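# Fully open the incubator's outer and glass doors

## Task

Swing the incubator's outer door and then the inner glass door completely open and leave both that way. It counts as a failure if any flask reaches the floor, if either door is banged open or shut, or if the robot topples or finishes leaning. The doors must remain open with nothing from the robot propping them. At the end, release everything and back away from the incubator.

## Robot and tools

Robot: a Hello Robot Stretch 3 with a single arm. A two-wheel base carries a mast; the lift rides up and down the mast, and the arm telescopes sideways out of the robot's RIGHT side. The gripper has no forward reach of its own, so to move it forward you drive the base. The base is 0.33 m long and 0.34 m wide and spins about the point halfway between its drive wheels, 0.05 m behind the front edge. It cannot slide sideways. With the arm drawn in and the wrist folded, the wrist pokes 0.06 m past the right side and an on-the-spot turn sweeps a 0.28 m radius; an unfolded, level wrist reaches farther.

Frames: the base frame sits on the floor between the drive wheels, x forward, y left, z up. hand_pose is reported in it, at the point where closed fingertips meet; with all wrist joints at zero that frame's x points up, y back along the arm toward the mast, z toward the robot's rear. Fingertips are round 0.04 m pads. The odometry frame is the base frame as it was when the scene began; heading is positive to the left, -3.142 to 3.142.

Cameras: head_camera and nav_camera ride on the head and turn with head_pan_rad and head_tilt_rad; wrist_camera is on the gripper. Every successful execute_actions result ends with one image per camera, taken after the call.

execute_actions takes "actions", a list run in order (empty list: just report). Each action may hold "robot", "steps" (1 to 450 control steps at 30 per second, default 1) and "until". {"steps": n} alone only waits. "robot" holds a single command, a list of up to 8 commands run one after another (which may include {"pause_s": s}, s at most 15), or {"stop": true}, which brakes everything and clears the queue. A command contains any of:
- "base": exactly one key. translate_m is a relative drive in metres along the current heading, positive forward, magnitude up to 1. rotate_rad is a relative turn in radians about the pivot, positive counter-clockwise (left), magnitude up to 3.2. Both count from wherever the base is when that command begins.
- "joints": a single dict keyed by joint name, each value an absolute target (not an offset); joints left out keep their current targets. lift_m 0 to 1.1 m (arm height). arm_m 0 to 0.52 m (extension). wrist_yaw_rad -1.345 to 4.42 (0 along the arm, positive turns toward the front, 3.0 is folded over the base). wrist_pitch_rad -1.57 to 0.451 (0 level, negative tips fingers down). wrist_roll_rad -2.911 to 2.911 (0 has the fingers side by side). gripper_m -0.089 to 0.179, larger is wider; the real fingertip gap is about 0.007 less when nearly shut and 0.025 less when wide, and zero below 0.007. head_pan_rad -3.953 to 1.73 (0 forward, positive left, -1.57 faces along the arm). head_tilt_rad -1.53 to 0.419 (negative down).
- "contact_limits": {"arm_m": e}, e a motor effort percentage 1 to 100 at which the arm halts; it applies until the next arm_m command. Lower is softer, but too low halts at once.
An out-of-range value or invalid action rejects the whole call and nothing runs. A new command takes over immediately and discards the rest of any older queue; base and joint motions run together and keep running between calls and while you compose a reply. A queue moves on only when every motion of the current command finishes "done" ("off_target" is also accepted for base and gripper_m); otherwise the remainder is dropped.

"until" ends an action early: {"robot": {"status": "ended"}} fires once nothing says moving and no queue runs; {"any": {"status": "ended"}} fires when any one motion ends. You can also test fields such as {"lift_m": [">", 0.3], "base_status": ["!=", "moving"]}, with operators =, !=, <, <=, >, >=. Don't wait with "=" on a reading, since "done" allows tolerance.

Result lines: base_status shows progress (travelled of goal); joint_goals, joint_status, measured_speeds, refusals/queue/queue_left. Status words: moving, done, off_target (blocked, still pushing), contact_stop (lift or arm pressed something firmly and went slack), time_out, stopped, not_commanded, torque_fault (a wrist servo overheated and is limp for 10 s; commands to it are refused). robot.on_its_own reports goals the robot changed itself, slack or switched-off joints, motors loaded at rest, and base lean of 3 degrees or more. motor_effort is in percent with a peak in brackets and is fairly inaccurate. base_tilt gives forward/right lean in degrees. lidar_m gives 12 distances in 30-degree sectors, counter-clockwise from straight ahead, in a plane 0.17 m up; it misses glass. wrist_depth_mm and head_depth_mm are 7x7 grids of median depth.

zoom_image: "camera" (head_camera, nav_camera or wrist_camera) and "region" [x0, y0, x1, y1] in that image's pixels from the top-left, at most 504 by 504.

finished_scene: "scene", the current scene's number. It is final; wait until all motion has ended first.

Practical cautions: the base only moves fast (0.30 m/s, 1.9 rad/s) with lift_m under 0.30, arm_m under 0.03 and wrist_yaw_rad above 2.54; otherwise 0.10 m/s and 0.63 rad/s. Fold or unfold the wrist only with lift_m 0.32 to 0.95, pitch -0.4 and roll near 0; keep pitch at -0.5 or lower when yaw is below -0.4. To grip, command gripper_m below the object's width; to let go, open at least 0.02 beyond the touching value. Pushing on something rigid with the gripper above about 0.45 m, pushing twice after a contact_stop, or driving while hooked on an immovable thing can tip the robot; if it leans, back off in small steps, free the gripper, and lower lift to about 0.2 if needed. Swing doors slowly so they don't slam, keep flasks from falling, avoid hard hits and long wrist strain. Loose objects may occasionally get nudged by something else. Finish with the gripper released and the robot moved away from the doors.

Each tool is called after "Emit:" by a JSON object that holds its "fn" and its "kwargs", one argument or row to a line.

## Session

Emit:
{"fn": "execute_actions", "kwargs": {
  "actions": []
}}

Scene clock: 0.00 s.
robot.base_odometry: x=+0.000 y=+0.000 heading=+0.000 (m, m, rad; robot's odometry frame)
robot.turned_by_wheels: +0.000 (rad since the last result)
robot.turned_by_imu: +0.000 (rad since the last result)
robot.base_tilt: forward=+2.1 right=+0.7 (deg)
robot.lidar_m: 2.58 1.97 2.43 1.73 1.50 1.50 1.73 2.33 2.33 2.65 1.66 1.70
robot.head_depth_mm: 1920 2294 2301 2304 2291 2289 2257 / 1935 2485 2490 2479 2482 2498 2271 / 1923 2662 2692 2718 2715 2701 2264 / 1919 2841 2969 3005 2994 3009 2262 / 1928 2847 3064 3033 3076 2989 2256 / 1689 2707 2777 2805 2803 2806 2286 / 1661 2514 2577 2550 2546 2547 2299
robot.base_status: not_commanded
robot.joint_positions: lift_m=+0.360 arm_m=+0.002 wrist_yaw_rad=+2.982 wrist_pitch_rad=-0.617 wrist_roll_rad=-0.015 gripper_m=+0.037 head_pan_rad=-0.017 head_tilt_rad=-0.009
robot.joint_goals: lift_m=+0.360 arm_m=+0.002 wrist_yaw_rad=+2.982 wrist_pitch_rad=-0.617 wrist_roll_rad=-0.015 gripper_m=+0.037 head_pan_rad=-0.017 head_tilt_rad=-0.009
robot.joint_status: lift_m=not_commanded arm_m=not_commanded wrist_yaw_rad=not_commanded wrist_pitch_rad=not_commanded wrist_roll_rad=not_commanded gripper_m=not_commanded head_pan_rad=not_commanded head_tilt_rad=not_commanded
robot.measured_speeds: translate_m=+0.000 rotate_rad=+0.000 lift_m=+0.000 arm_m=+0.000 wrist_yaw_rad=+0.000 wrist_pitch_rad=+0.000 wrist_roll_rad=+0.000 head_pan_rad=+0.000 head_tilt_rad=+0.000
robot: refusals=0 queue=idle queue_left=0
robot.motor_effort: left_wheel=-1 right_wheel=+0 lift_m=+21 arm_m=+0 wrist_yaw_rad=+0 wrist_pitch_rad=+5 wrist_roll_rad=+0 gripper_m=-1 head_pan_rad=+0 head_tilt_rad=+0 (%)
robot.hand_pose: x=+0.0099 y=+0.0461 z=+0.3304 quat_wxyz=(+0.267, +0.683, +0.162, +0.660) (m; robot's base frame)
robot.wrist_depth_mm: - - - - - - - / - - - - - 955 934 / 855 829 824 814 795 789 769 / 710 701 691 676 663 665 642 / 613 603 606 603 601 570 558 / 528 539 - - - 501 498 / 478 - - - 449 451 441
pictures: head_camera (sideways: a quarter turn clockwise sets it upright), nav_camera (sideways: a quarter turn counterclockwise sets it upright), wrist_camera
Images, in order (width x height): head_camera 896x504, nav_camera 672x504, wrist_camera 644x364.

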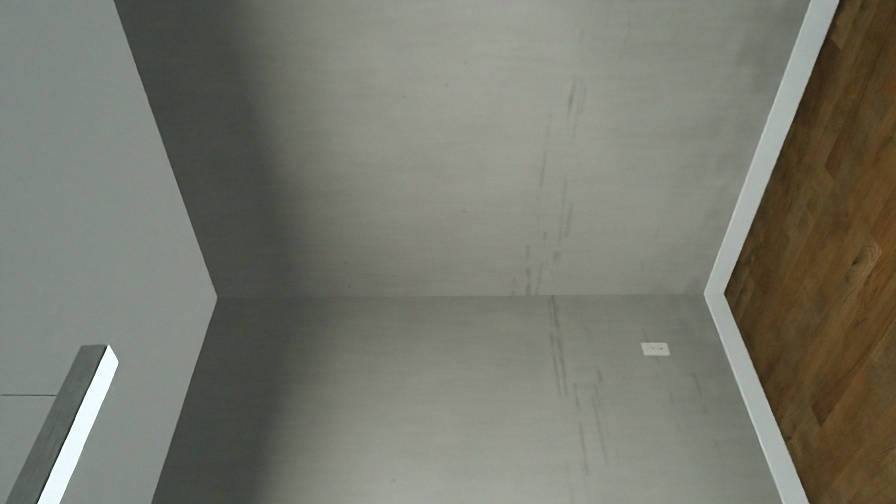

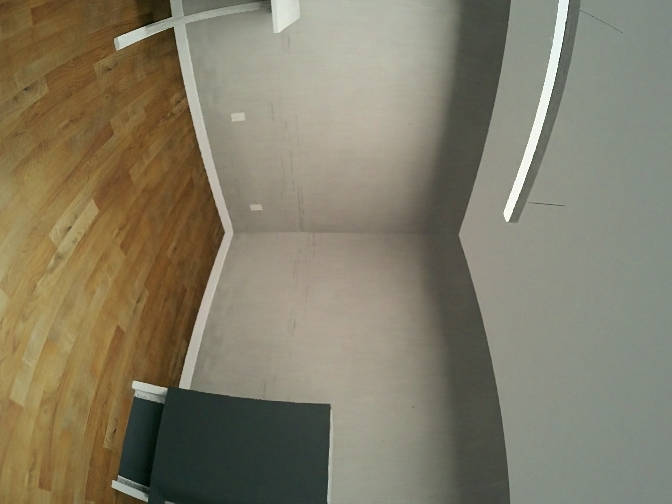

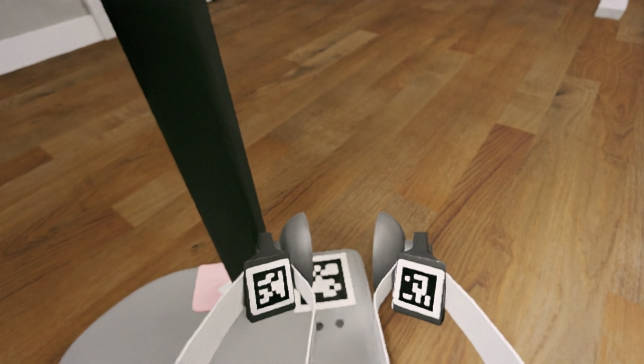

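Emit:
{"fn": "execute_actions", "kwargs": {
  "actions": [
    {"robot":{"joints":{"head_pan_rad":-1.2,"head_tilt_rad":-0.4}},"steps":450,"until":{"robot":{"status":"ended"}}}
  ]
}}

Emit:
{"fn": "execute_actions", "kwargs": {
  "actions": [
    {"robot":{"joints":{"head_pan_rad":1.4,"head_tilt_rad":-0.4}},"steps":450,"until":{"robot":{"status":"ended"}}}
  ]
}}

Scene clock: 1.73 s.
robot.base_odometry: x=+0.000 y=+0.000 heading=+0.000 (m, m, rad; robot's odometry frame)
robot.turned_by_wheels: +0.000 (rad since the last result)
robot.turned_by_imu: +0.000 (rad since the last result)
robot.base_tilt: forward=+2.1 right=+0.7 (deg)
robot.lidar_m: 2.57 1.97 2.43 1.74 1.51 1.51 1.72 2.33 2.33 2.64 1.66 1.70
robot.head_depth_mm: 2379 2568 2813 2957 2299 1751 1419 / 2272 2440 2632 2815 2339 1753 1421 / 2188 2326 2512 2697 2302 1765 1424 / 2091 2211 2384 2578 2304 1761 1415 / 1994 2148 2288 2435 2328 1770 1423 / 1921 2072 2171 2323 2309 1761 1419 / 1854 1942 2035 1558 1680 1777 1428
robot.base_status: not_commanded
robot.joint_positions: lift_m=+0.360 arm_m=+0.002 wrist_yaw_rad=+2.982 wrist_pitch_rad=-0.617 wrist_roll_rad=-0.015 gripper_m=+0.037 head_pan_rad=-1.193 head_tilt_rad=-0.395
robot.joint_goals: lift_m=+0.360 arm_m=+0.002 wrist_yaw_rad=+2.982 wrist_pitch_rad=-0.617 wrist_roll_rad=-0.015 gripper_m=+0.037 head_pan_rad=-1.200 head_tilt_rad=-0.400
robot.joint_status: lift_m=not_commanded arm_m=not_commanded wrist_yaw_rad=not_commanded wrist_pitch_rad=not_commanded wrist_roll_rad=not_commanded gripper_m=not_commanded head_pan_rad=done head_tilt_rad=done
robot.measured_speeds: translate_m=+0.000 rotate_rad=+0.000 lift_m=+0.000 arm_m=+0.000 wrist_yaw_rad=+0.000 wrist_pitch_rad=+0.000 wrist_roll_rad=+0.000 head_pan_rad=+0.000 head_tilt_rad=+0.000
robot: refusals=0 queue=done queue_left=0
robot.motor_effort: left_wheel=+0(0) right_wheel=+0(1) lift_m=+20(21) arm_m=+0(1) wrist_yaw_rad=+1(1) wrist_pitch_rad=+5(5) wrist_roll_rad=+0(0) gripper_m=+0(1) head_pan_rad=-3(34) head_tilt_rad=-2(20) (%)
robot.hand_pose: x=+0.0099 y=+0.0461 z=+0.3304 quat_wxyz=(+0.267, +0.683, +0.162, +0.660) (m; robot's base frame)
robot.wrist_depth_mm: - - - - - - - / - - - - 980 962 945 / 866 865 832 809 795 785 746 / 713 711 668 683 668 661 644 / 622 595 593 600 596 562 570 / 538 542 - - - 502 495 / 475 - - - 453 448 440
pictures: head_camera (sideways: a quarter turn clockwise sets it upright), nav_camera (sideways: a quarter turn counterclockwise sets it upright), wrist_camera
Images, in order (width x height): head_camera 896x504, nav_camera 672x504, wrist_camera 644x364.

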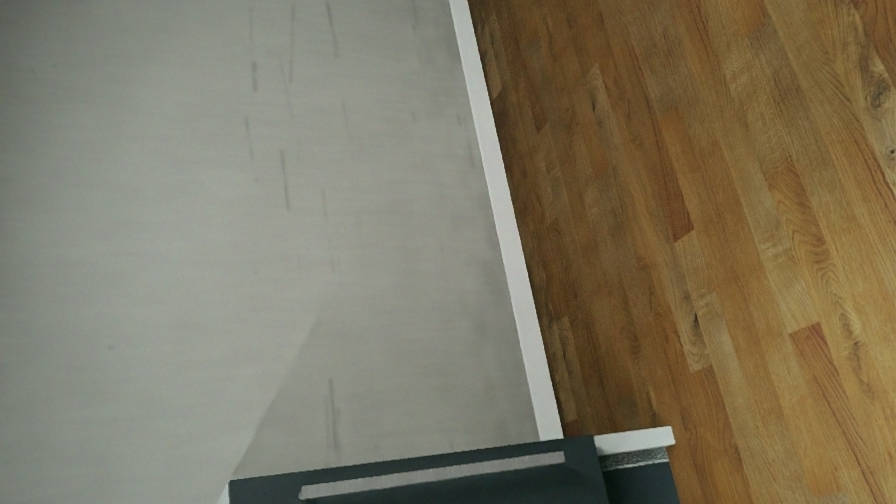

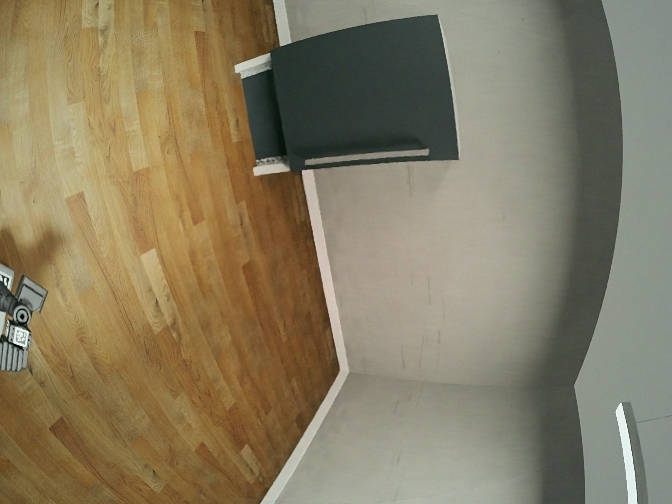

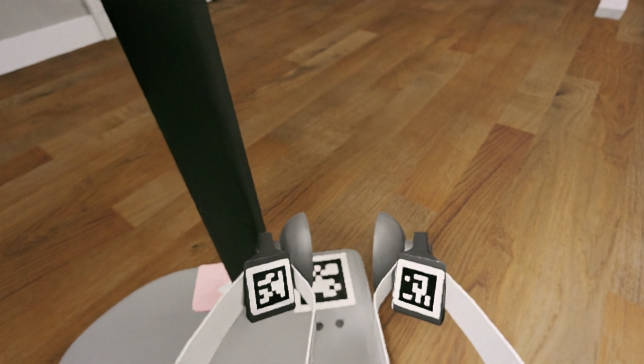

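Scene clock: 3.60 s.
robot.base_odometry: x=+0.000 y=+0.000 heading=+0.000 (m, m, rad; robot's odometry frame)
robot.turned_by_wheels: +0.000 (rad since the last result)
robot.turned_by_imu: +0.000 (rad since the last result)
robot.base_tilt: forward=+2.1 right=+0.7 (deg)
robot.lidar_m: 2.58 1.97 2.42 1.74 1.50 1.50 1.72 2.34 2.33 2.64 1.66 1.70
robot.head_depth_mm: 2045 2204 2243 2477 2320 1763 1415 / 2206 2304 2387 2617 2323 1756 1419 / 2311 2459 2265 2766 2298 1754 1432 / 2289 2416 2554 2762 2311 1752 1415 / 2021 2124 2244 2397 2295 1771 1426 / 1800 1886 1970 2073 2120 1767 1424 / 1595 1670 1749 1836 1942 1761 1419
robot.base_status: not_commanded
robot.joint_positions: lift_m=+0.360 arm_m=+0.002 wrist_yaw_rad=+2.982 wrist_pitch_rad=-0.617 wrist_roll_rad=-0.015 gripper_m=+0.037 head_pan_rad=+1.393 head_tilt_rad=-0.395
robot.joint_goals: lift_m=+0.360 arm_m=+0.002 wrist_yaw_rad=+2.982 wrist_pitch_rad=-0.617 wrist_roll_rad=-0.015 gripper_m=+0.037 head_pan_rad=+1.400 head_tilt_rad=-0.400
robot.joint_status: lift_m=not_commanded arm_m=not_commanded wrist_yaw_rad=not_commanded wrist_pitch_rad=not_commanded wrist_roll_rad=not_commanded gripper_m=not_commanded head_pan_rad=done head_tilt_rad=done
robot.measured_speeds: translate_m=+0.000 rotate_rad=+0.000 lift_m=+0.000 arm_m=+0.000 wrist_yaw_rad=+0.000 wrist_pitch_rad=+0.000 wrist_roll_rad=+0.000 head_pan_rad=+0.000 head_tilt_rad=+0.000
robot: refusals=0 queue=done queue_left=0
robot.motor_effort: left_wheel=+0(0) right_wheel=+0(1) lift_m=+21(20) arm_m=+0(0) wrist_yaw_rad=+0(0) wrist_pitch_rad=+5(5) wrist_roll_rad=+0(0) gripper_m=+0(0) head_pan_rad=+3(34) head_tilt_rad=-3(1) (%)
robot.hand_pose: x=+0.0099 y=+0.0461 z=+0.3304 quat_wxyz=(+0.267, +0.683, +0.162, +0.660) (m; robot's base frame)
robot.wrist_depth_mm: - - - - - - - / - - - - 955 965 949 / 856 850 835 823 792 769 758 / 722 704 687 692 667 659 642 / 607 596 593 605 582 567 568 / 536 540 - - - 508 500 / 477 - - - 447 448 442
pictures: head_camera (sideways: a quarter turn clockwise sets it upright), nav_camera (sideways: a quarter turn counterclockwise sets it upright), wrist_camera
Images, in order (width x height): head_camera 896x504, nav_camera 672x504, wrist_camera 644x364.

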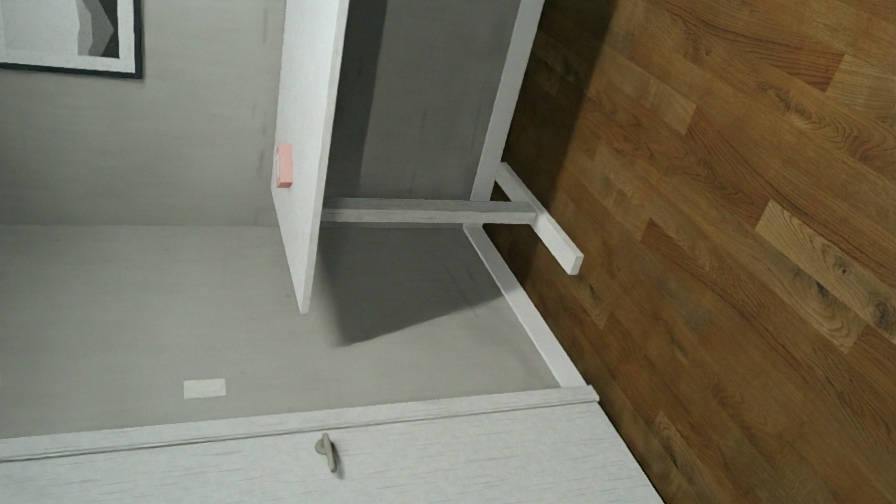

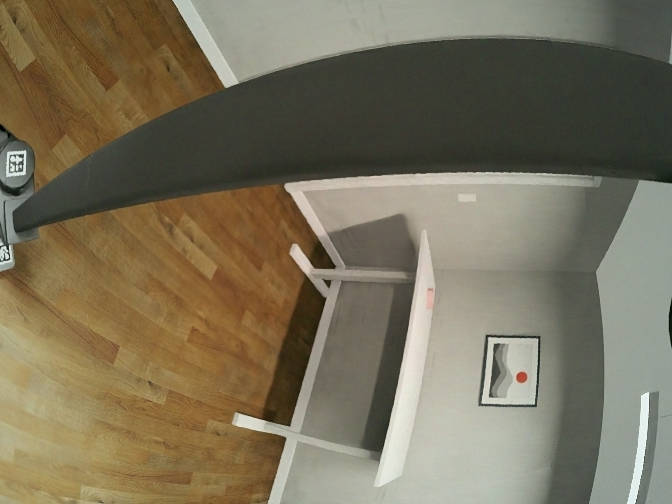

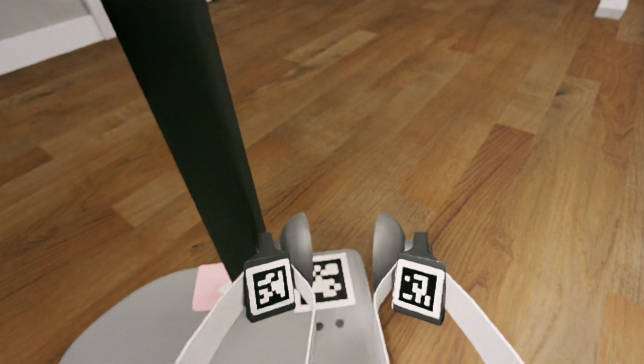

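Emit:
{"fn": "execute_actions", "kwargs": {
  "actions": [
    {"robot":{"joints":{"head_pan_rad":-0.75,"head_tilt_rad":-0.4}},"steps":450,"until":{"robot":{"status":"ended"}}}
  ]
}}

Scene clock: 6.00 s.
robot.base_odometry: x=+0.000 y=+0.000 heading=+0.000 (m, m, rad; robot's odometry frame)
robot.turned_by_wheels: +0.000 (rad since the last result)
robot.turned_by_imu: +0.000 (rad since the last result)
robot.base_tilt: forward=+2.1 right=+0.7 (deg)
robot.lidar_m: 2.58 1.97 2.42 1.74 1.50 1.50 1.72 2.34 2.33 2.63 1.66 1.70
robot.head_depth_mm: 1888 2010 2159 2288 2291 1753 1422 / 1905 1999 2172 2319 2306 1763 1429 / 1902 1983 1510 1628 1856 1767 1424 / 1893 1993 1524 1636 1771 1769 1426 / 1913 1994 1536 1642 1779 1763 1429 / 1903 2008 1529 1647 1781 1780 1421 / 1935 2048 2146 2342 2317 1778 1418
robot.base_status: not_commanded
robot.joint_positions: lift_m=+0.360 arm_m=+0.002 wrist_yaw_rad=+2.982 wrist_pitch_rad=-0.617 wrist_roll_rad=-0.015 gripper_m=+0.037 head_pan_rad=-0.743 head_tilt_rad=-0.395
robot.joint_goals: lift_m=+0.360 arm_m=+0.002 wrist_yaw_rad=+2.982 wrist_pitch_rad=-0.617 wrist_roll_rad=-0.015 gripper_m=+0.037 head_pan_rad=-0.750 head_tilt_rad=-0.400
robot.joint_status: lift_m=not_commanded arm_m=not_commanded wrist_yaw_rad=not_commanded wrist_pitch_rad=not_commanded wrist_roll_rad=not_commanded gripper_m=not_commanded head_pan_rad=done head_tilt_rad=done
robot.measured_speeds: translate_m=+0.000 rotate_rad=+0.000 lift_m=+0.000 arm_m=+0.000 wrist_yaw_rad=+0.000 wrist_pitch_rad=+0.000 wrist_roll_rad=+0.000 head_pan_rad=+0.000 head_tilt_rad=+0.000
robot: refusals=0 queue=done queue_left=0
robot.motor_effort: left_wheel=+0(0) right_wheel=+1(0) lift_m=+21(20) arm_m=+0(0) wrist_yaw_rad=-1(0) wrist_pitch_rad=+5(5) wrist_roll_rad=+0(0) gripper_m=+0(1) head_pan_rad=-3(33) head_tilt_rad=-2(3) (%)
robot.hand_pose: x=+0.0099 y=+0.0461 z=+0.3304 quat_wxyz=(+0.267, +0.683, +0.162, +0.660) (m; robot's base frame)
robot.wrist_depth_mm: - - - - - - - / - - - - 986 934 942 / 851 862 823 793 809 770 767 / 710 707 683 686 672 643 650 / 611 594 600 597 592 576 552 / 534 542 - - - 500 499 / 475 - - - 450 445 446
pictures: head_camera (sideways: a quarter turn clockwise sets it upright), nav_camera (sideways: a quarter turn counterclockwise sets it upright), wrist_camera
Images, in order (width x height): head_camera 896x504, nav_camera 672x504, wrist_camera 644x364.

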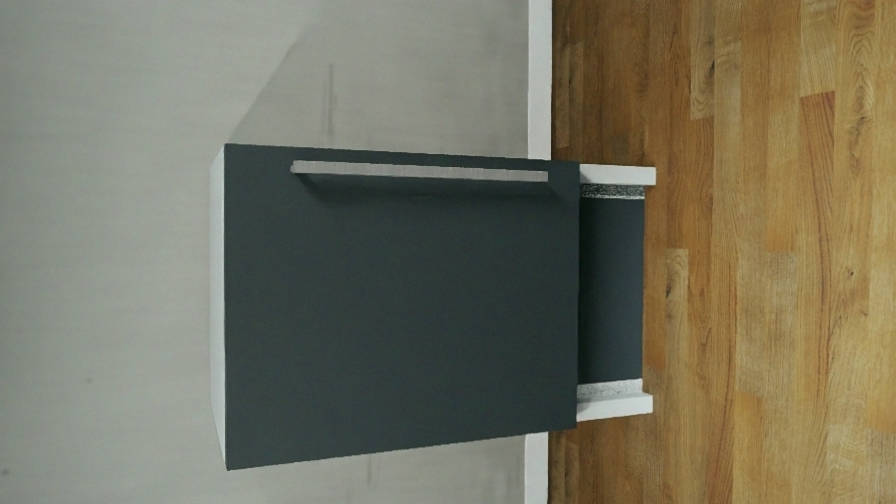

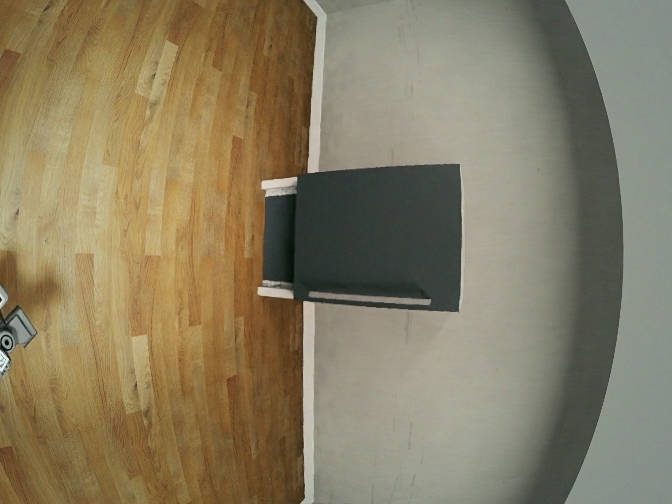

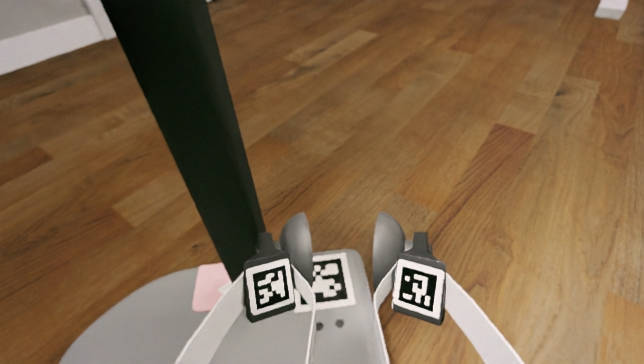

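Emit:
{"fn": "execute_actions", "kwargs": {
  "actions": [
    {"robot":[{"base":{"rotate_rad":-0.99},"joints":{"head_pan_rad":-1.57,"head_tilt_rad":-0.5}},{"base":{"translate_m":0.67}},{"base":{"rotate_rad":1.84}},{"joints":{"lift_m":0.55,"wrist_pitch_rad":-0.4}},{"joints":{"wrist_yaw_rad":0,"gripper_m":0.12}},{"joints":{"wrist_pitch_rad":0}}],"steps":450,"until":{"robot":{"status":"ended"}}},
    {"steps":300,"until":{"robot":{"status":"ended"}}}
  ]
}}

Scene clock: 28.53 s.
robot.base_odometry: x=+0.368 y=-0.560 heading=+0.850 (m, m, rad; robot's odometry frame)
robot.turned_by_wheels: +0.850 (rad since the last result)
robot.turned_by_imu: +0.840 (rad since the last result)
robot.base_tilt: forward=+2.1 right=+0.7 (deg)
robot.lidar_m: 2.19 2.71 2.22 2.15 2.27 2.24 2.18 2.18 1.65 1.00 1.10 2.38
robot.head_depth_mm: 1309 1426 1544 1694 1850 1595 1321 / 1327 1431 1573 1704 1868 1596 1316 / 1323 1398 938 1670 1820 1542 1317 / 1338 865 895 987 1094 1398 1327 / 1354 867 914 1015 1112 1415 1323 / 1353 873 918 1018 1113 1431 1319 / 1359 879 925 1023 1130 1434 1326
robot.base_status: done (rotate_rad +1.8398 of +1.8400)
robot.joint_positions: lift_m=+0.550 arm_m=+0.002 wrist_yaw_rad=+0.002 wrist_pitch_rad=-0.028 wrist_roll_rad=-0.015 gripper_m=+0.120 head_pan_rad=-1.563 head_tilt_rad=-0.494
robot.joint_goals: lift_m=+0.550 arm_m=+0.002 wrist_yaw_rad=+0.000 wrist_pitch_rad=+0.000 wrist_roll_rad=-0.015 gripper_m=+0.120 head_pan_rad=-1.570 head_tilt_rad=-0.500
robot.joint_status: lift_m=done arm_m=not_commanded wrist_yaw_rad=done wrist_pitch_rad=done wrist_roll_rad=not_commanded gripper_m=done head_pan_rad=done head_tilt_rad=done
robot.measured_speeds: translate_m=+0.000 rotate_rad=+0.000 lift_m=+0.000 arm_m=+0.000 wrist_yaw_rad=+0.000 wrist_pitch_rad=+0.000 wrist_roll_rad=+0.000 head_pan_rad=+0.000 head_tilt_rad=+0.000
robot: refusals=0 queue=done queue_left=0
robot.motor_effort: left_wheel=-3(6) right_wheel=+5(11) lift_m=+23(22) arm_m=+0(0) wrist_yaw_rad=-2(2) wrist_pitch_rad=+14(14) wrist_roll_rad=+0(0) gripper_m=+1(79) head_pan_rad=-2(33) head_tilt_rad=-4(11) (%)
robot.hand_pose: x=-0.0209 y=-0.4020 z=+0.6573 quat_wxyz=(+0.713, +0.011, -0.701, -0.009) (m; robot's base frame)
robot.wrist_depth_mm: 728 693 682 659 - - - / - 709 697 673 - - - / - 743 703 694 - - - / - 756 738 725 - - - / - 776 765 736 - - - / - 808 780 748 - - - / - 962 936 898 - - -
pictures: head_camera (sideways: a quarter turn clockwise sets it upright), nav_camera (sideways: a quarter turn counterclockwise sets it upright), wrist_camera
Images, in order (width x height): head_camera 896x504, nav_camera 672x504, wrist_camera 644x364.

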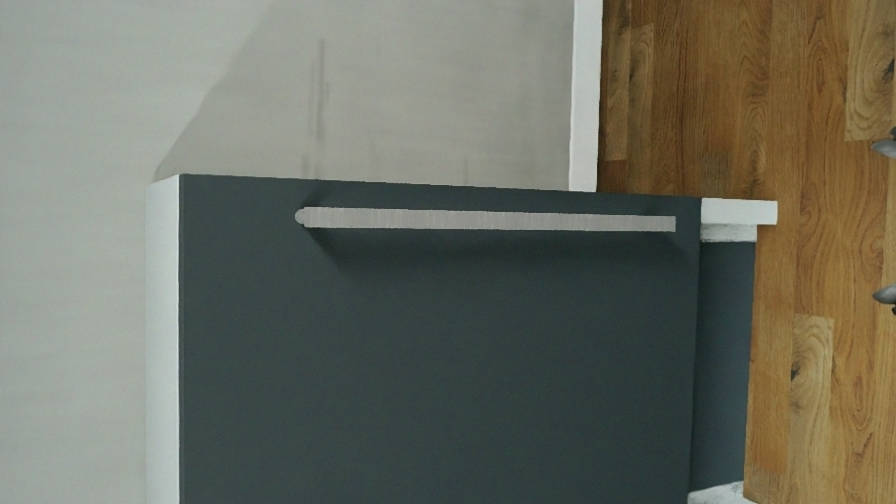

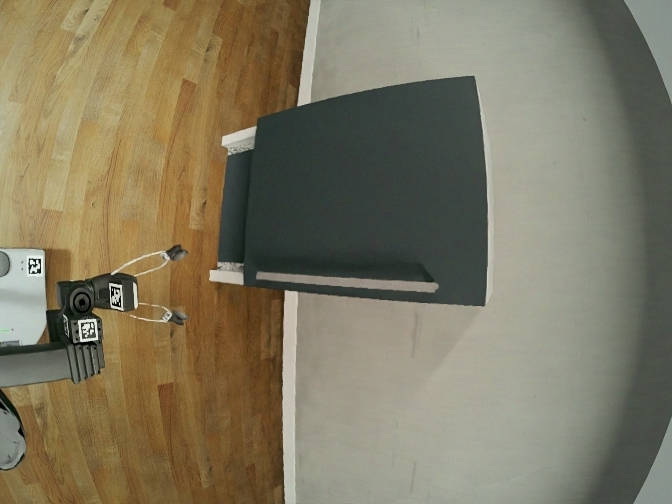

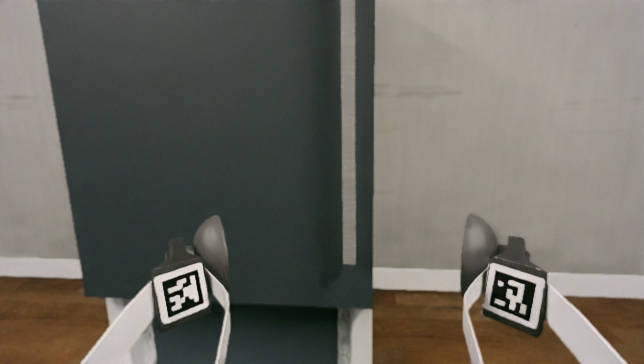

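Emit:
{"fn": "execute_actions", "kwargs": {
  "actions": [
    {"robot":{"joints":{"lift_m":0.5,"arm_m":0.3,"head_tilt_rad":-0.8}},"steps":450,"until":{"robot":{"status":"ended"}}}
  ]
}}

Scene clock: 32.40 s.
robot.base_odometry: x=+0.368 y=-0.560 heading=+0.850 (m, m, rad; robot's odometry frame)
robot.turned_by_wheels: +0.000 (rad since the last result)
robot.turned_by_imu: -0.001 (rad since the last result)
robot.base_tilt: forward=+2.1 right=+0.8 (deg)
robot.lidar_m: 2.20 2.70 2.21 2.15 2.26 2.24 2.18 2.18 1.64 1.00 1.10 2.40
robot.head_depth_mm: 1364 1547 1773 1789 1502 1305 1146 / 1378 1559 1788 1794 1544 1326 - / 821 1485 1730 1770 - 1299 1144 / 780 889 1029 1227 1501 1304 1144 / 801 910 1056 1257 1508 1304 1148 / 808 920 1062 1261 1506 1308 1147 / 811 922 1066 1286 1510 1293 1144
robot.base_status: done (rotate_rad +1.8398 of +1.8400)
robot.joint_positions: lift_m=+0.500 arm_m=+0.300 wrist_yaw_rad=+0.001 wrist_pitch_rad=-0.026 wrist_roll_rad=-0.015 gripper_m=+0.120 head_pan_rad=-1.563 head_tilt_rad=-0.790
robot.joint_goals: lift_m=+0.500 arm_m=+0.300 wrist_yaw_rad=+0.000 wrist_pitch_rad=+0.000 wrist_roll_rad=-0.015 gripper_m=+0.120 head_pan_rad=-1.570 head_tilt_rad=-0.800
robot.joint_status: lift_m=done arm_m=done wrist_yaw_rad=done wrist_pitch_rad=done wrist_roll_rad=not_commanded gripper_m=done head_pan_rad=done head_tilt_rad=done
robot.measured_speeds: translate_m=+0.000 rotate_rad=+0.000 lift_m=+0.000 arm_m=+0.000 wrist_yaw_rad=+0.000 wrist_pitch_rad=+0.000 wrist_roll_rad=+0.000 head_pan_rad=+0.000 head_tilt_rad=+0.000
robot: refusals=0 queue=done queue_left=0
robot.motor_effort: left_wheel=-3(3) right_wheel=+6(5) lift_m=+18(21) arm_m=+3(2) wrist_yaw_rad=-1(3) wrist_pitch_rad=+13(14) wrist_roll_rad=+1(0) gripper_m=+1(0) head_pan_rad=-3(3) head_tilt_rad=-4(19) (%)
robot.hand_pose: x=-0.0213 y=-0.7002 z=+0.6081 quat_wxyz=(+0.713, +0.010, -0.701, -0.009) (m; robot's base frame)
robot.wrist_depth_mm: 411 393 380 372 994 959 910 / 419 405 395 380 978 976 935 / 431 416 402 390 - 995 965 / 444 431 416 405 - - 1000 / 459 447 428 413 - - - / 478 463 440 424 - - - / 491 478 462 441 - 989 -
pictures: head_camera (sideways: a quarter turn clockwise sets it upright), nav_camera (sideways: a quarter turn counterclockwise sets it upright), wrist_camera
Images, in order (width x height): head_camera 896x504, nav_camera 672x504, wrist_camera 644x364.

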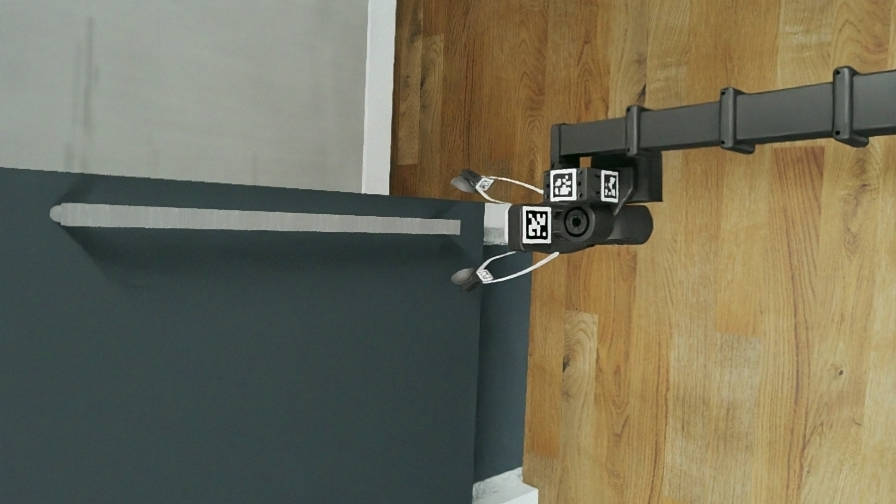

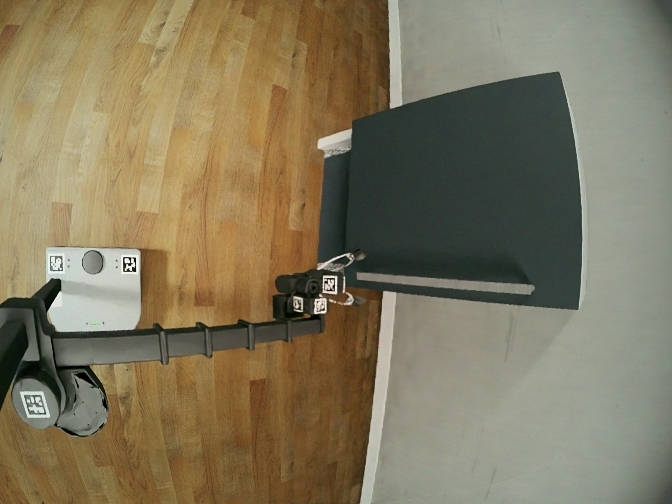

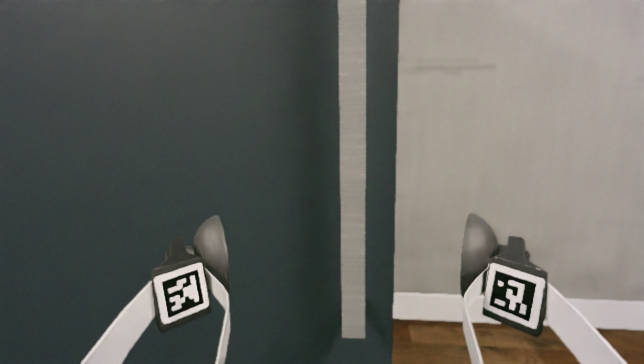

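Emit:
{"fn": "execute_actions", "kwargs": {
  "actions": [
    {"robot":{"joints":{"lift_m":0.53,"arm_m":0.46,"gripper_m":0.09},"contact_limits":{"arm_m":12}},"steps":450,"until":{"robot":{"status":"ended"}}}
  ]
}}

Scene clock: 35.30 s.
robot.base_odometry: x=+0.368 y=-0.560 heading=+0.850 (m, m, rad; robot's odometry frame)
robot.turned_by_wheels: +0.000 (rad since the last result)
robot.turned_by_imu: +0.000 (rad since the last result)
robot.base_tilt: forward=+2.1 right=+0.8 (deg)
robot.lidar_m: 2.20 2.70 2.20 2.15 2.27 2.24 2.18 2.17 1.64 1.00 1.10 2.38
robot.head_depth_mm: 1367 1553 1797 1802 1507 1305 1149 / 1373 1568 1798 1796 1506 1329 - / 822 1487 1729 - 1472 1305 1142 / 784 892 1029 1251 1512 1313 1152 / 798 917 1056 1255 1508 1300 1146 / 806 920 1064 1270 1519 1304 1148 / 809 928 1069 1273 1508 1299 1146
robot.base_status: done (rotate_rad +1.8398 of +1.8400)
robot.joint_positions: lift_m=+0.530 arm_m=+0.460 wrist_yaw_rad=+0.001 wrist_pitch_rad=-0.026 wrist_roll_rad=-0.015 gripper_m=+0.090 head_pan_rad=-1.563 head_tilt_rad=-0.790
robot.joint_goals: lift_m=+0.530 arm_m=+0.460 wrist_yaw_rad=+0.000 wrist_pitch_rad=+0.000 wrist_roll_rad=-0.015 gripper_m=+0.090 head_pan_rad=-1.570 head_tilt_rad=-0.800
robot.joint_status: lift_m=done arm_m=done wrist_yaw_rad=done wrist_pitch_rad=done wrist_roll_rad=not_commanded gripper_m=done head_pan_rad=done head_tilt_rad=done
robot.measured_speeds: translate_m=+0.000 rotate_rad=+0.000 lift_m=+0.000 arm_m=+0.000 wrist_yaw_rad=+0.000 wrist_pitch_rad=+0.000 wrist_roll_rad=+0.000 head_pan_rad=+0.000 head_tilt_rad=+0.000
robot: refusals=0 queue=done queue_left=0
robot.motor_effort: left_wheel=-2(3) right_wheel=+5(6) lift_m=+23(24) arm_m=+3(2) wrist_yaw_rad=-1(0) wrist_pitch_rad=+12(13) wrist_roll_rad=+0(0) gripper_m=+0(81) head_pan_rad=-3(3) head_tilt_rad=-4(4) (%)
robot.contact_limits: arm_m 12 (drawing in: default 15, maximum 24; extending or still: default 21, maximum 34)
robot.hand_pose: x=-0.0213 y=-0.8602 z=+0.6378 quat_wxyz=(+0.713, +0.010, -0.701, -0.009) (m; robot's base frame)
robot.wrist_depth_mm: 240 233 227 221 215 804 781 / 248 240 234 226 221 836 815 / 255 248 240 234 227 853 824 / 264 256 248 239 235 886 838 / 271 266 254 247 239 906 863 / 284 272 - 257 248 907 897 / 291 283 274 263 258 941 925
pictures: head_camera (sideways: a quarter turn clockwise sets it upright), nav_camera (sideways: a quarter turn counterclockwise sets it upright), wrist_camera
Images, in order (width x height): head_camera 896x504, nav_camera 672x504, wrist_camera 644x364.

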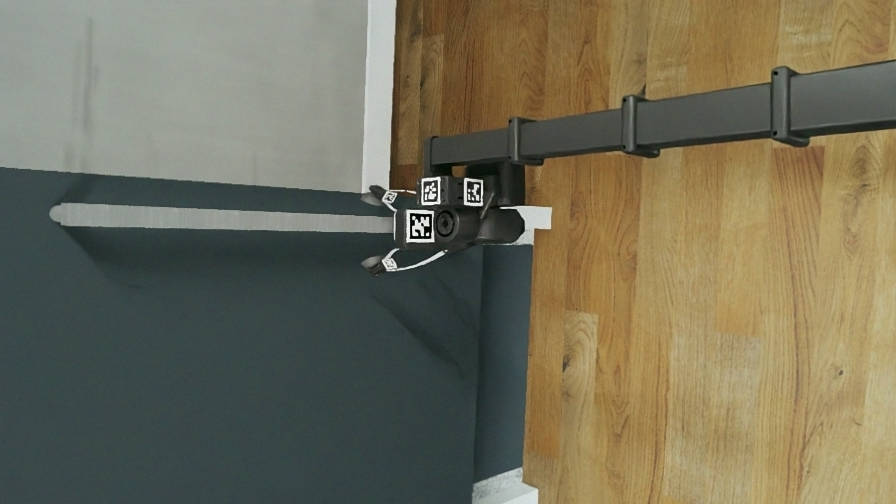

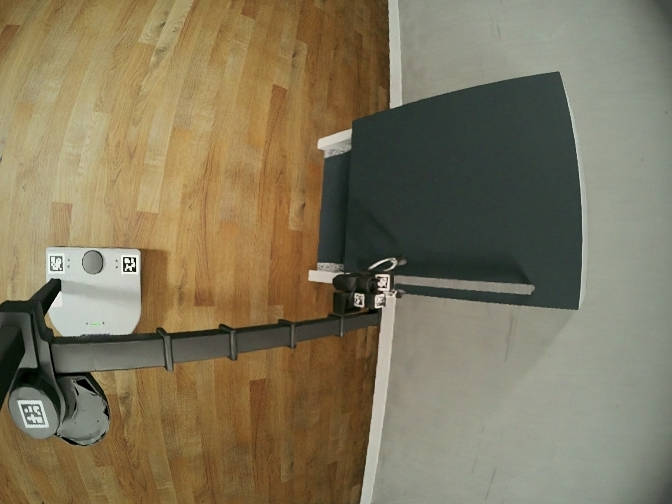

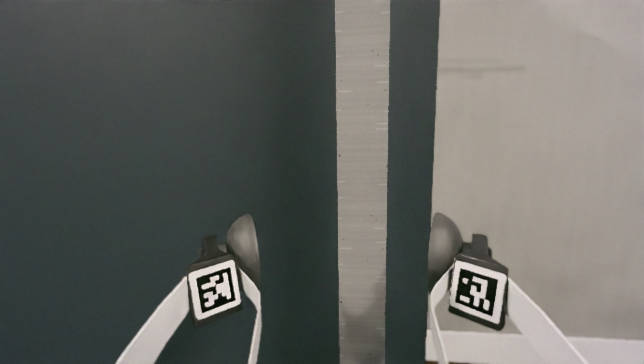

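Emit:
{"fn": "execute_actions", "kwargs": {
  "actions": [
    {"robot":{"joints":{"arm_m":0.52,"gripper_m":0.065},"contact_limits":{"arm_m":10}},"steps":450,"until":{"robot":{"status":"ended"}}},
    {"robot":{"joints":{"gripper_m":-0.03}},"steps":60}
  ]
}}

Scene clock: 39.17 s.
robot.base_odometry: x=+0.368 y=-0.560 heading=+0.850 (m, m, rad; robot's odometry frame)
robot.turned_by_wheels: +0.000 (rad since the last result)
robot.turned_by_imu: +0.000 (rad since the last result)
robot.base_tilt: forward=+2.1 right=+0.7 (deg)
robot.lidar_m: 2.20 2.70 2.21 2.15 2.26 2.24 2.18 2.18 1.64 1.00 1.10 2.39
robot.head_depth_mm: 1361 1557 1786 1795 1510 1298 1147 / 1375 1566 1801 1795 1536 - - / 822 1474 1727 - 1505 1293 1147 / 784 892 1027 1269 1513 1307 1149 / 803 920 1054 1258 1513 1296 1148 / 809 919 1065 1270 1521 1290 1145 / 812 924 1075 1281 1508 1308 1145
robot.base_status: done (rotate_rad +1.8400 of +1.8400)
robot.joint_positions: lift_m=+0.530 arm_m=+0.519 wrist_yaw_rad=-0.044 wrist_pitch_rad=-0.029 wrist_roll_rad=-0.015 gripper_m=-0.026 head_pan_rad=-1.563 head_tilt_rad=-0.790
robot.joint_goals: lift_m=+0.530 arm_m=+0.520 wrist_yaw_rad=-0.047 wrist_pitch_rad=+0.000 wrist_roll_rad=-0.015 gripper_m=-0.027 head_pan_rad=-1.570 head_tilt_rad=-0.800
robot.joint_status: lift_m=done arm_m=done wrist_yaw_rad=done wrist_pitch_rad=done wrist_roll_rad=not_commanded gripper_m=done head_pan_rad=done head_tilt_rad=done
robot.measured_speeds: translate_m=+0.000 rotate_rad=+0.000 lift_m=+0.000 arm_m=+0.000 wrist_yaw_rad=+0.000 wrist_pitch_rad=+0.000 wrist_roll_rad=+0.000 head_pan_rad=+0.000 head_tilt_rad=+0.000
robot: refusals=0 queue=done queue_left=0
robot.on_its_own: wrist_yaw_rad is held at -0.047, not at your +0.000, by its stall guard, which is not easing now
robot.motor_effort: left_wheel=+0(9) right_wheel=-4(24) lift_m=+23(23) arm_m=+6(7) wrist_yaw_rad=-3(28) wrist_pitch_rad=+14(15) wrist_roll_rad=+0(0) gripper_m=-27(100) head_pan_rad=-3(3) head_tilt_rad=-4(4) (%)
robot.contact_limits: arm_m 10 (drawing in: default 15, maximum 24; extending or still: default 21, maximum 34)
robot.hand_pose: x=-0.0327 y=-0.9194 z=+0.6370 quat_wxyz=(+0.712, -0.005, -0.701, -0.026) (m; robot's base frame)
robot.wrist_depth_mm: 173 171 168 99 161 772 756 / 178 175 172 102 165 802 788 / 184 181 177 105 171 804 788 / 190 187 182 108 177 830 824 / 195 192 188 111 180 863 848 / 202 199 195 114 - 877 890 / 210 205 201 119 194 932 865
pictures: head_camera (sideways: a quarter turn clockwise sets it upright), nav_camera (sideways: a quarter turn counterclockwise sets it upright), wrist_camera
Images, in order (width x height): head_camera 896x504, nav_camera 672x504, wrist_camera 644x364.

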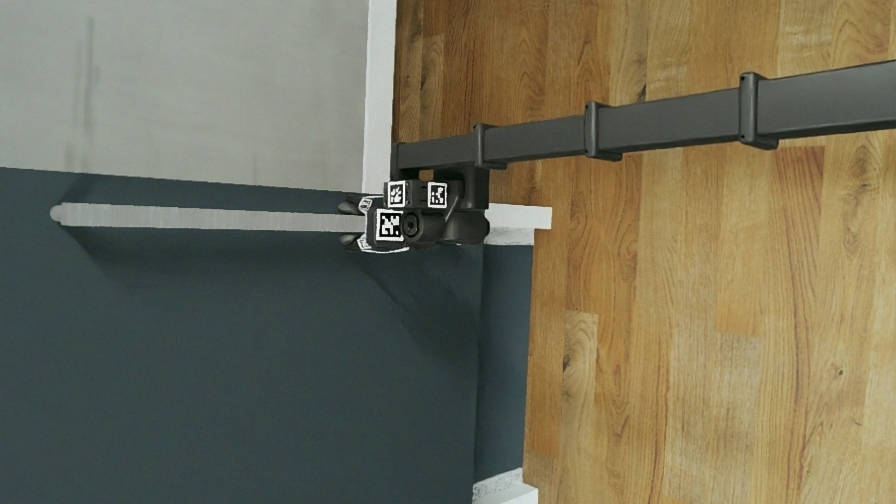

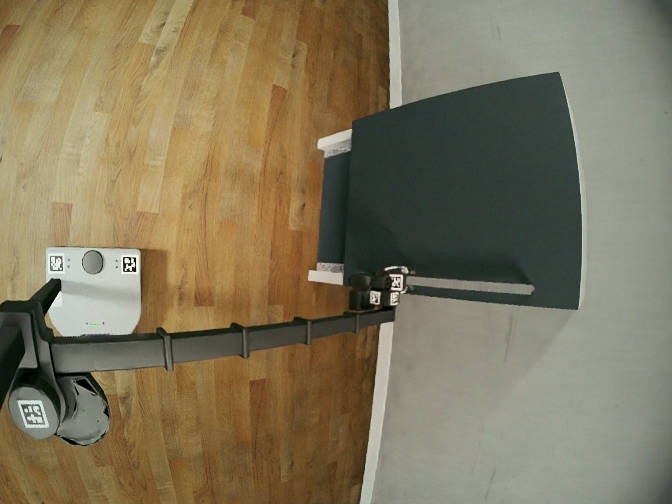

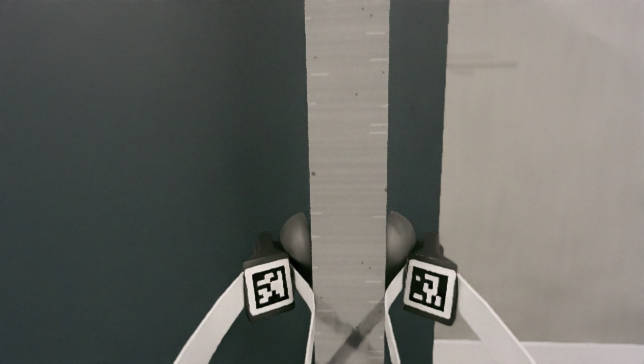

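Emit:
{"fn": "execute_actions", "kwargs": {
  "actions": [
    {"robot":{"joints":{"arm_m":0.36},"contact_limits":{"arm_m":24}},"steps":450,"until":{"robot":{"status":"ended"}}}
  ]
}}

Scene clock: 41.67 s.
robot.base_odometry: x=+0.368 y=-0.560 heading=+0.850 (m, m, rad; robot's odometry frame)
robot.turned_by_wheels: +0.000 (rad since the last result)
robot.turned_by_imu: -0.001 (rad since the last result)
robot.base_tilt: forward=+2.1 right=+0.7 (deg)
robot.lidar_m: 2.20 2.70 2.21 2.15 2.27 2.23 2.18 2.18 1.64 1.00 1.10 2.39
robot.head_depth_mm: 1366 1551 1784 1788 1519 1294 1145 / 1369 1564 1795 1787 1537 1328 - / 819 1481 1730 1822 1430 1308 1146 / 785 891 1032 1236 1473 1295 1150 / 804 915 1058 1253 1507 1299 1146 / 807 923 1065 1263 1512 1305 1141 / 812 922 1082 1286 1510 1309 1150
robot.base_status: done (rotate_rad +1.8399 of +1.8400)
robot.joint_positions: lift_m=+0.530 arm_m=+0.360 wrist_yaw_rad=-0.047 wrist_pitch_rad=-0.017 wrist_roll_rad=-0.015 gripper_m=-0.023 head_pan_rad=-1.563 head_tilt_rad=-0.790
robot.joint_goals: lift_m=+0.530 arm_m=+0.360 wrist_yaw_rad=-0.047 wrist_pitch_rad=+0.000 wrist_roll_rad=-0.015 gripper_m=-0.024 head_pan_rad=-1.570 head_tilt_rad=-0.800
robot.joint_status: lift_m=done arm_m=done wrist_yaw_rad=done wrist_pitch_rad=done wrist_roll_rad=not_commanded gripper_m=done head_pan_rad=done head_tilt_rad=done
robot.measured_speeds: translate_m=+0.000 rotate_rad=+0.000 lift_m=+0.000 arm_m=+0.000 wrist_yaw_rad=+0.000 wrist_pitch_rad=+0.000 wrist_roll_rad=+0.000 head_pan_rad=+0.000 head_tilt_rad=+0.000
robot: refusals=0 queue=done queue_left=0
robot.on_its_own: wrist_yaw_rad is held at -0.047, not at your +0.000, by its stall guard, which is not easing now; gripper_m is held at -0.024, not at your -0.030, by its stall guard, which is not easing now
robot.motor_effort: left_wheel=-1(2) right_wheel=+1(5) lift_m=+22(21) arm_m=-2(10) wrist_yaw_rad=-1(4) wrist_pitch_rad=+8(14) wrist_roll_rad=+0(0) gripper_m=-10(28) head_pan_rad=-2(3) head_tilt_rad=-4(4) (%)
robot.contact_limits: arm_m 24 (drawing in: default 15, maximum 24; extending or still: default 21, maximum 34)
robot.hand_pose: x=-0.0334 y=-0.7608 z=+0.6402 quat_wxyz=(+0.712, -0.010, -0.701, -0.023) (m; robot's base frame)
robot.wrist_depth_mm: 331 327 319 313 928 920 900 / 335 332 327 317 947 947 911 / 349 343 336 329 966 947 957 / 358 354 347 340 - 995 994 / 366 363 357 351 - - - / 381 372 367 - - - - / 397 385 379 372 - - -
pictures: head_camera (sideways: a quarter turn clockwise sets it upright), nav_camera (sideways: a quarter turn counterclockwise sets it upright), wrist_camera
Images, in order (width x height): head_camera 896x504, nav_camera 672x504, wrist_camera 644x364.

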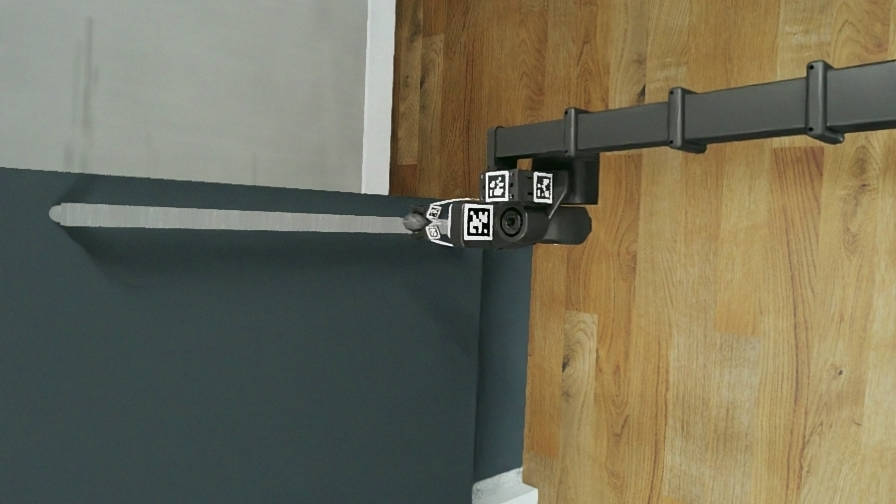

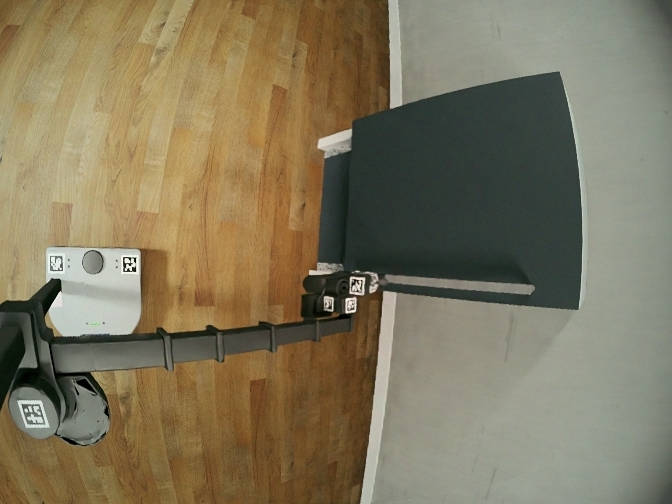

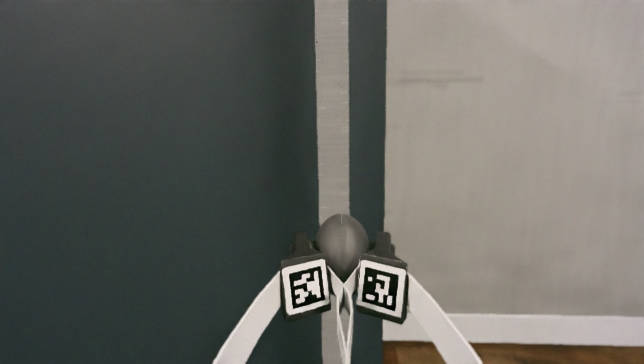

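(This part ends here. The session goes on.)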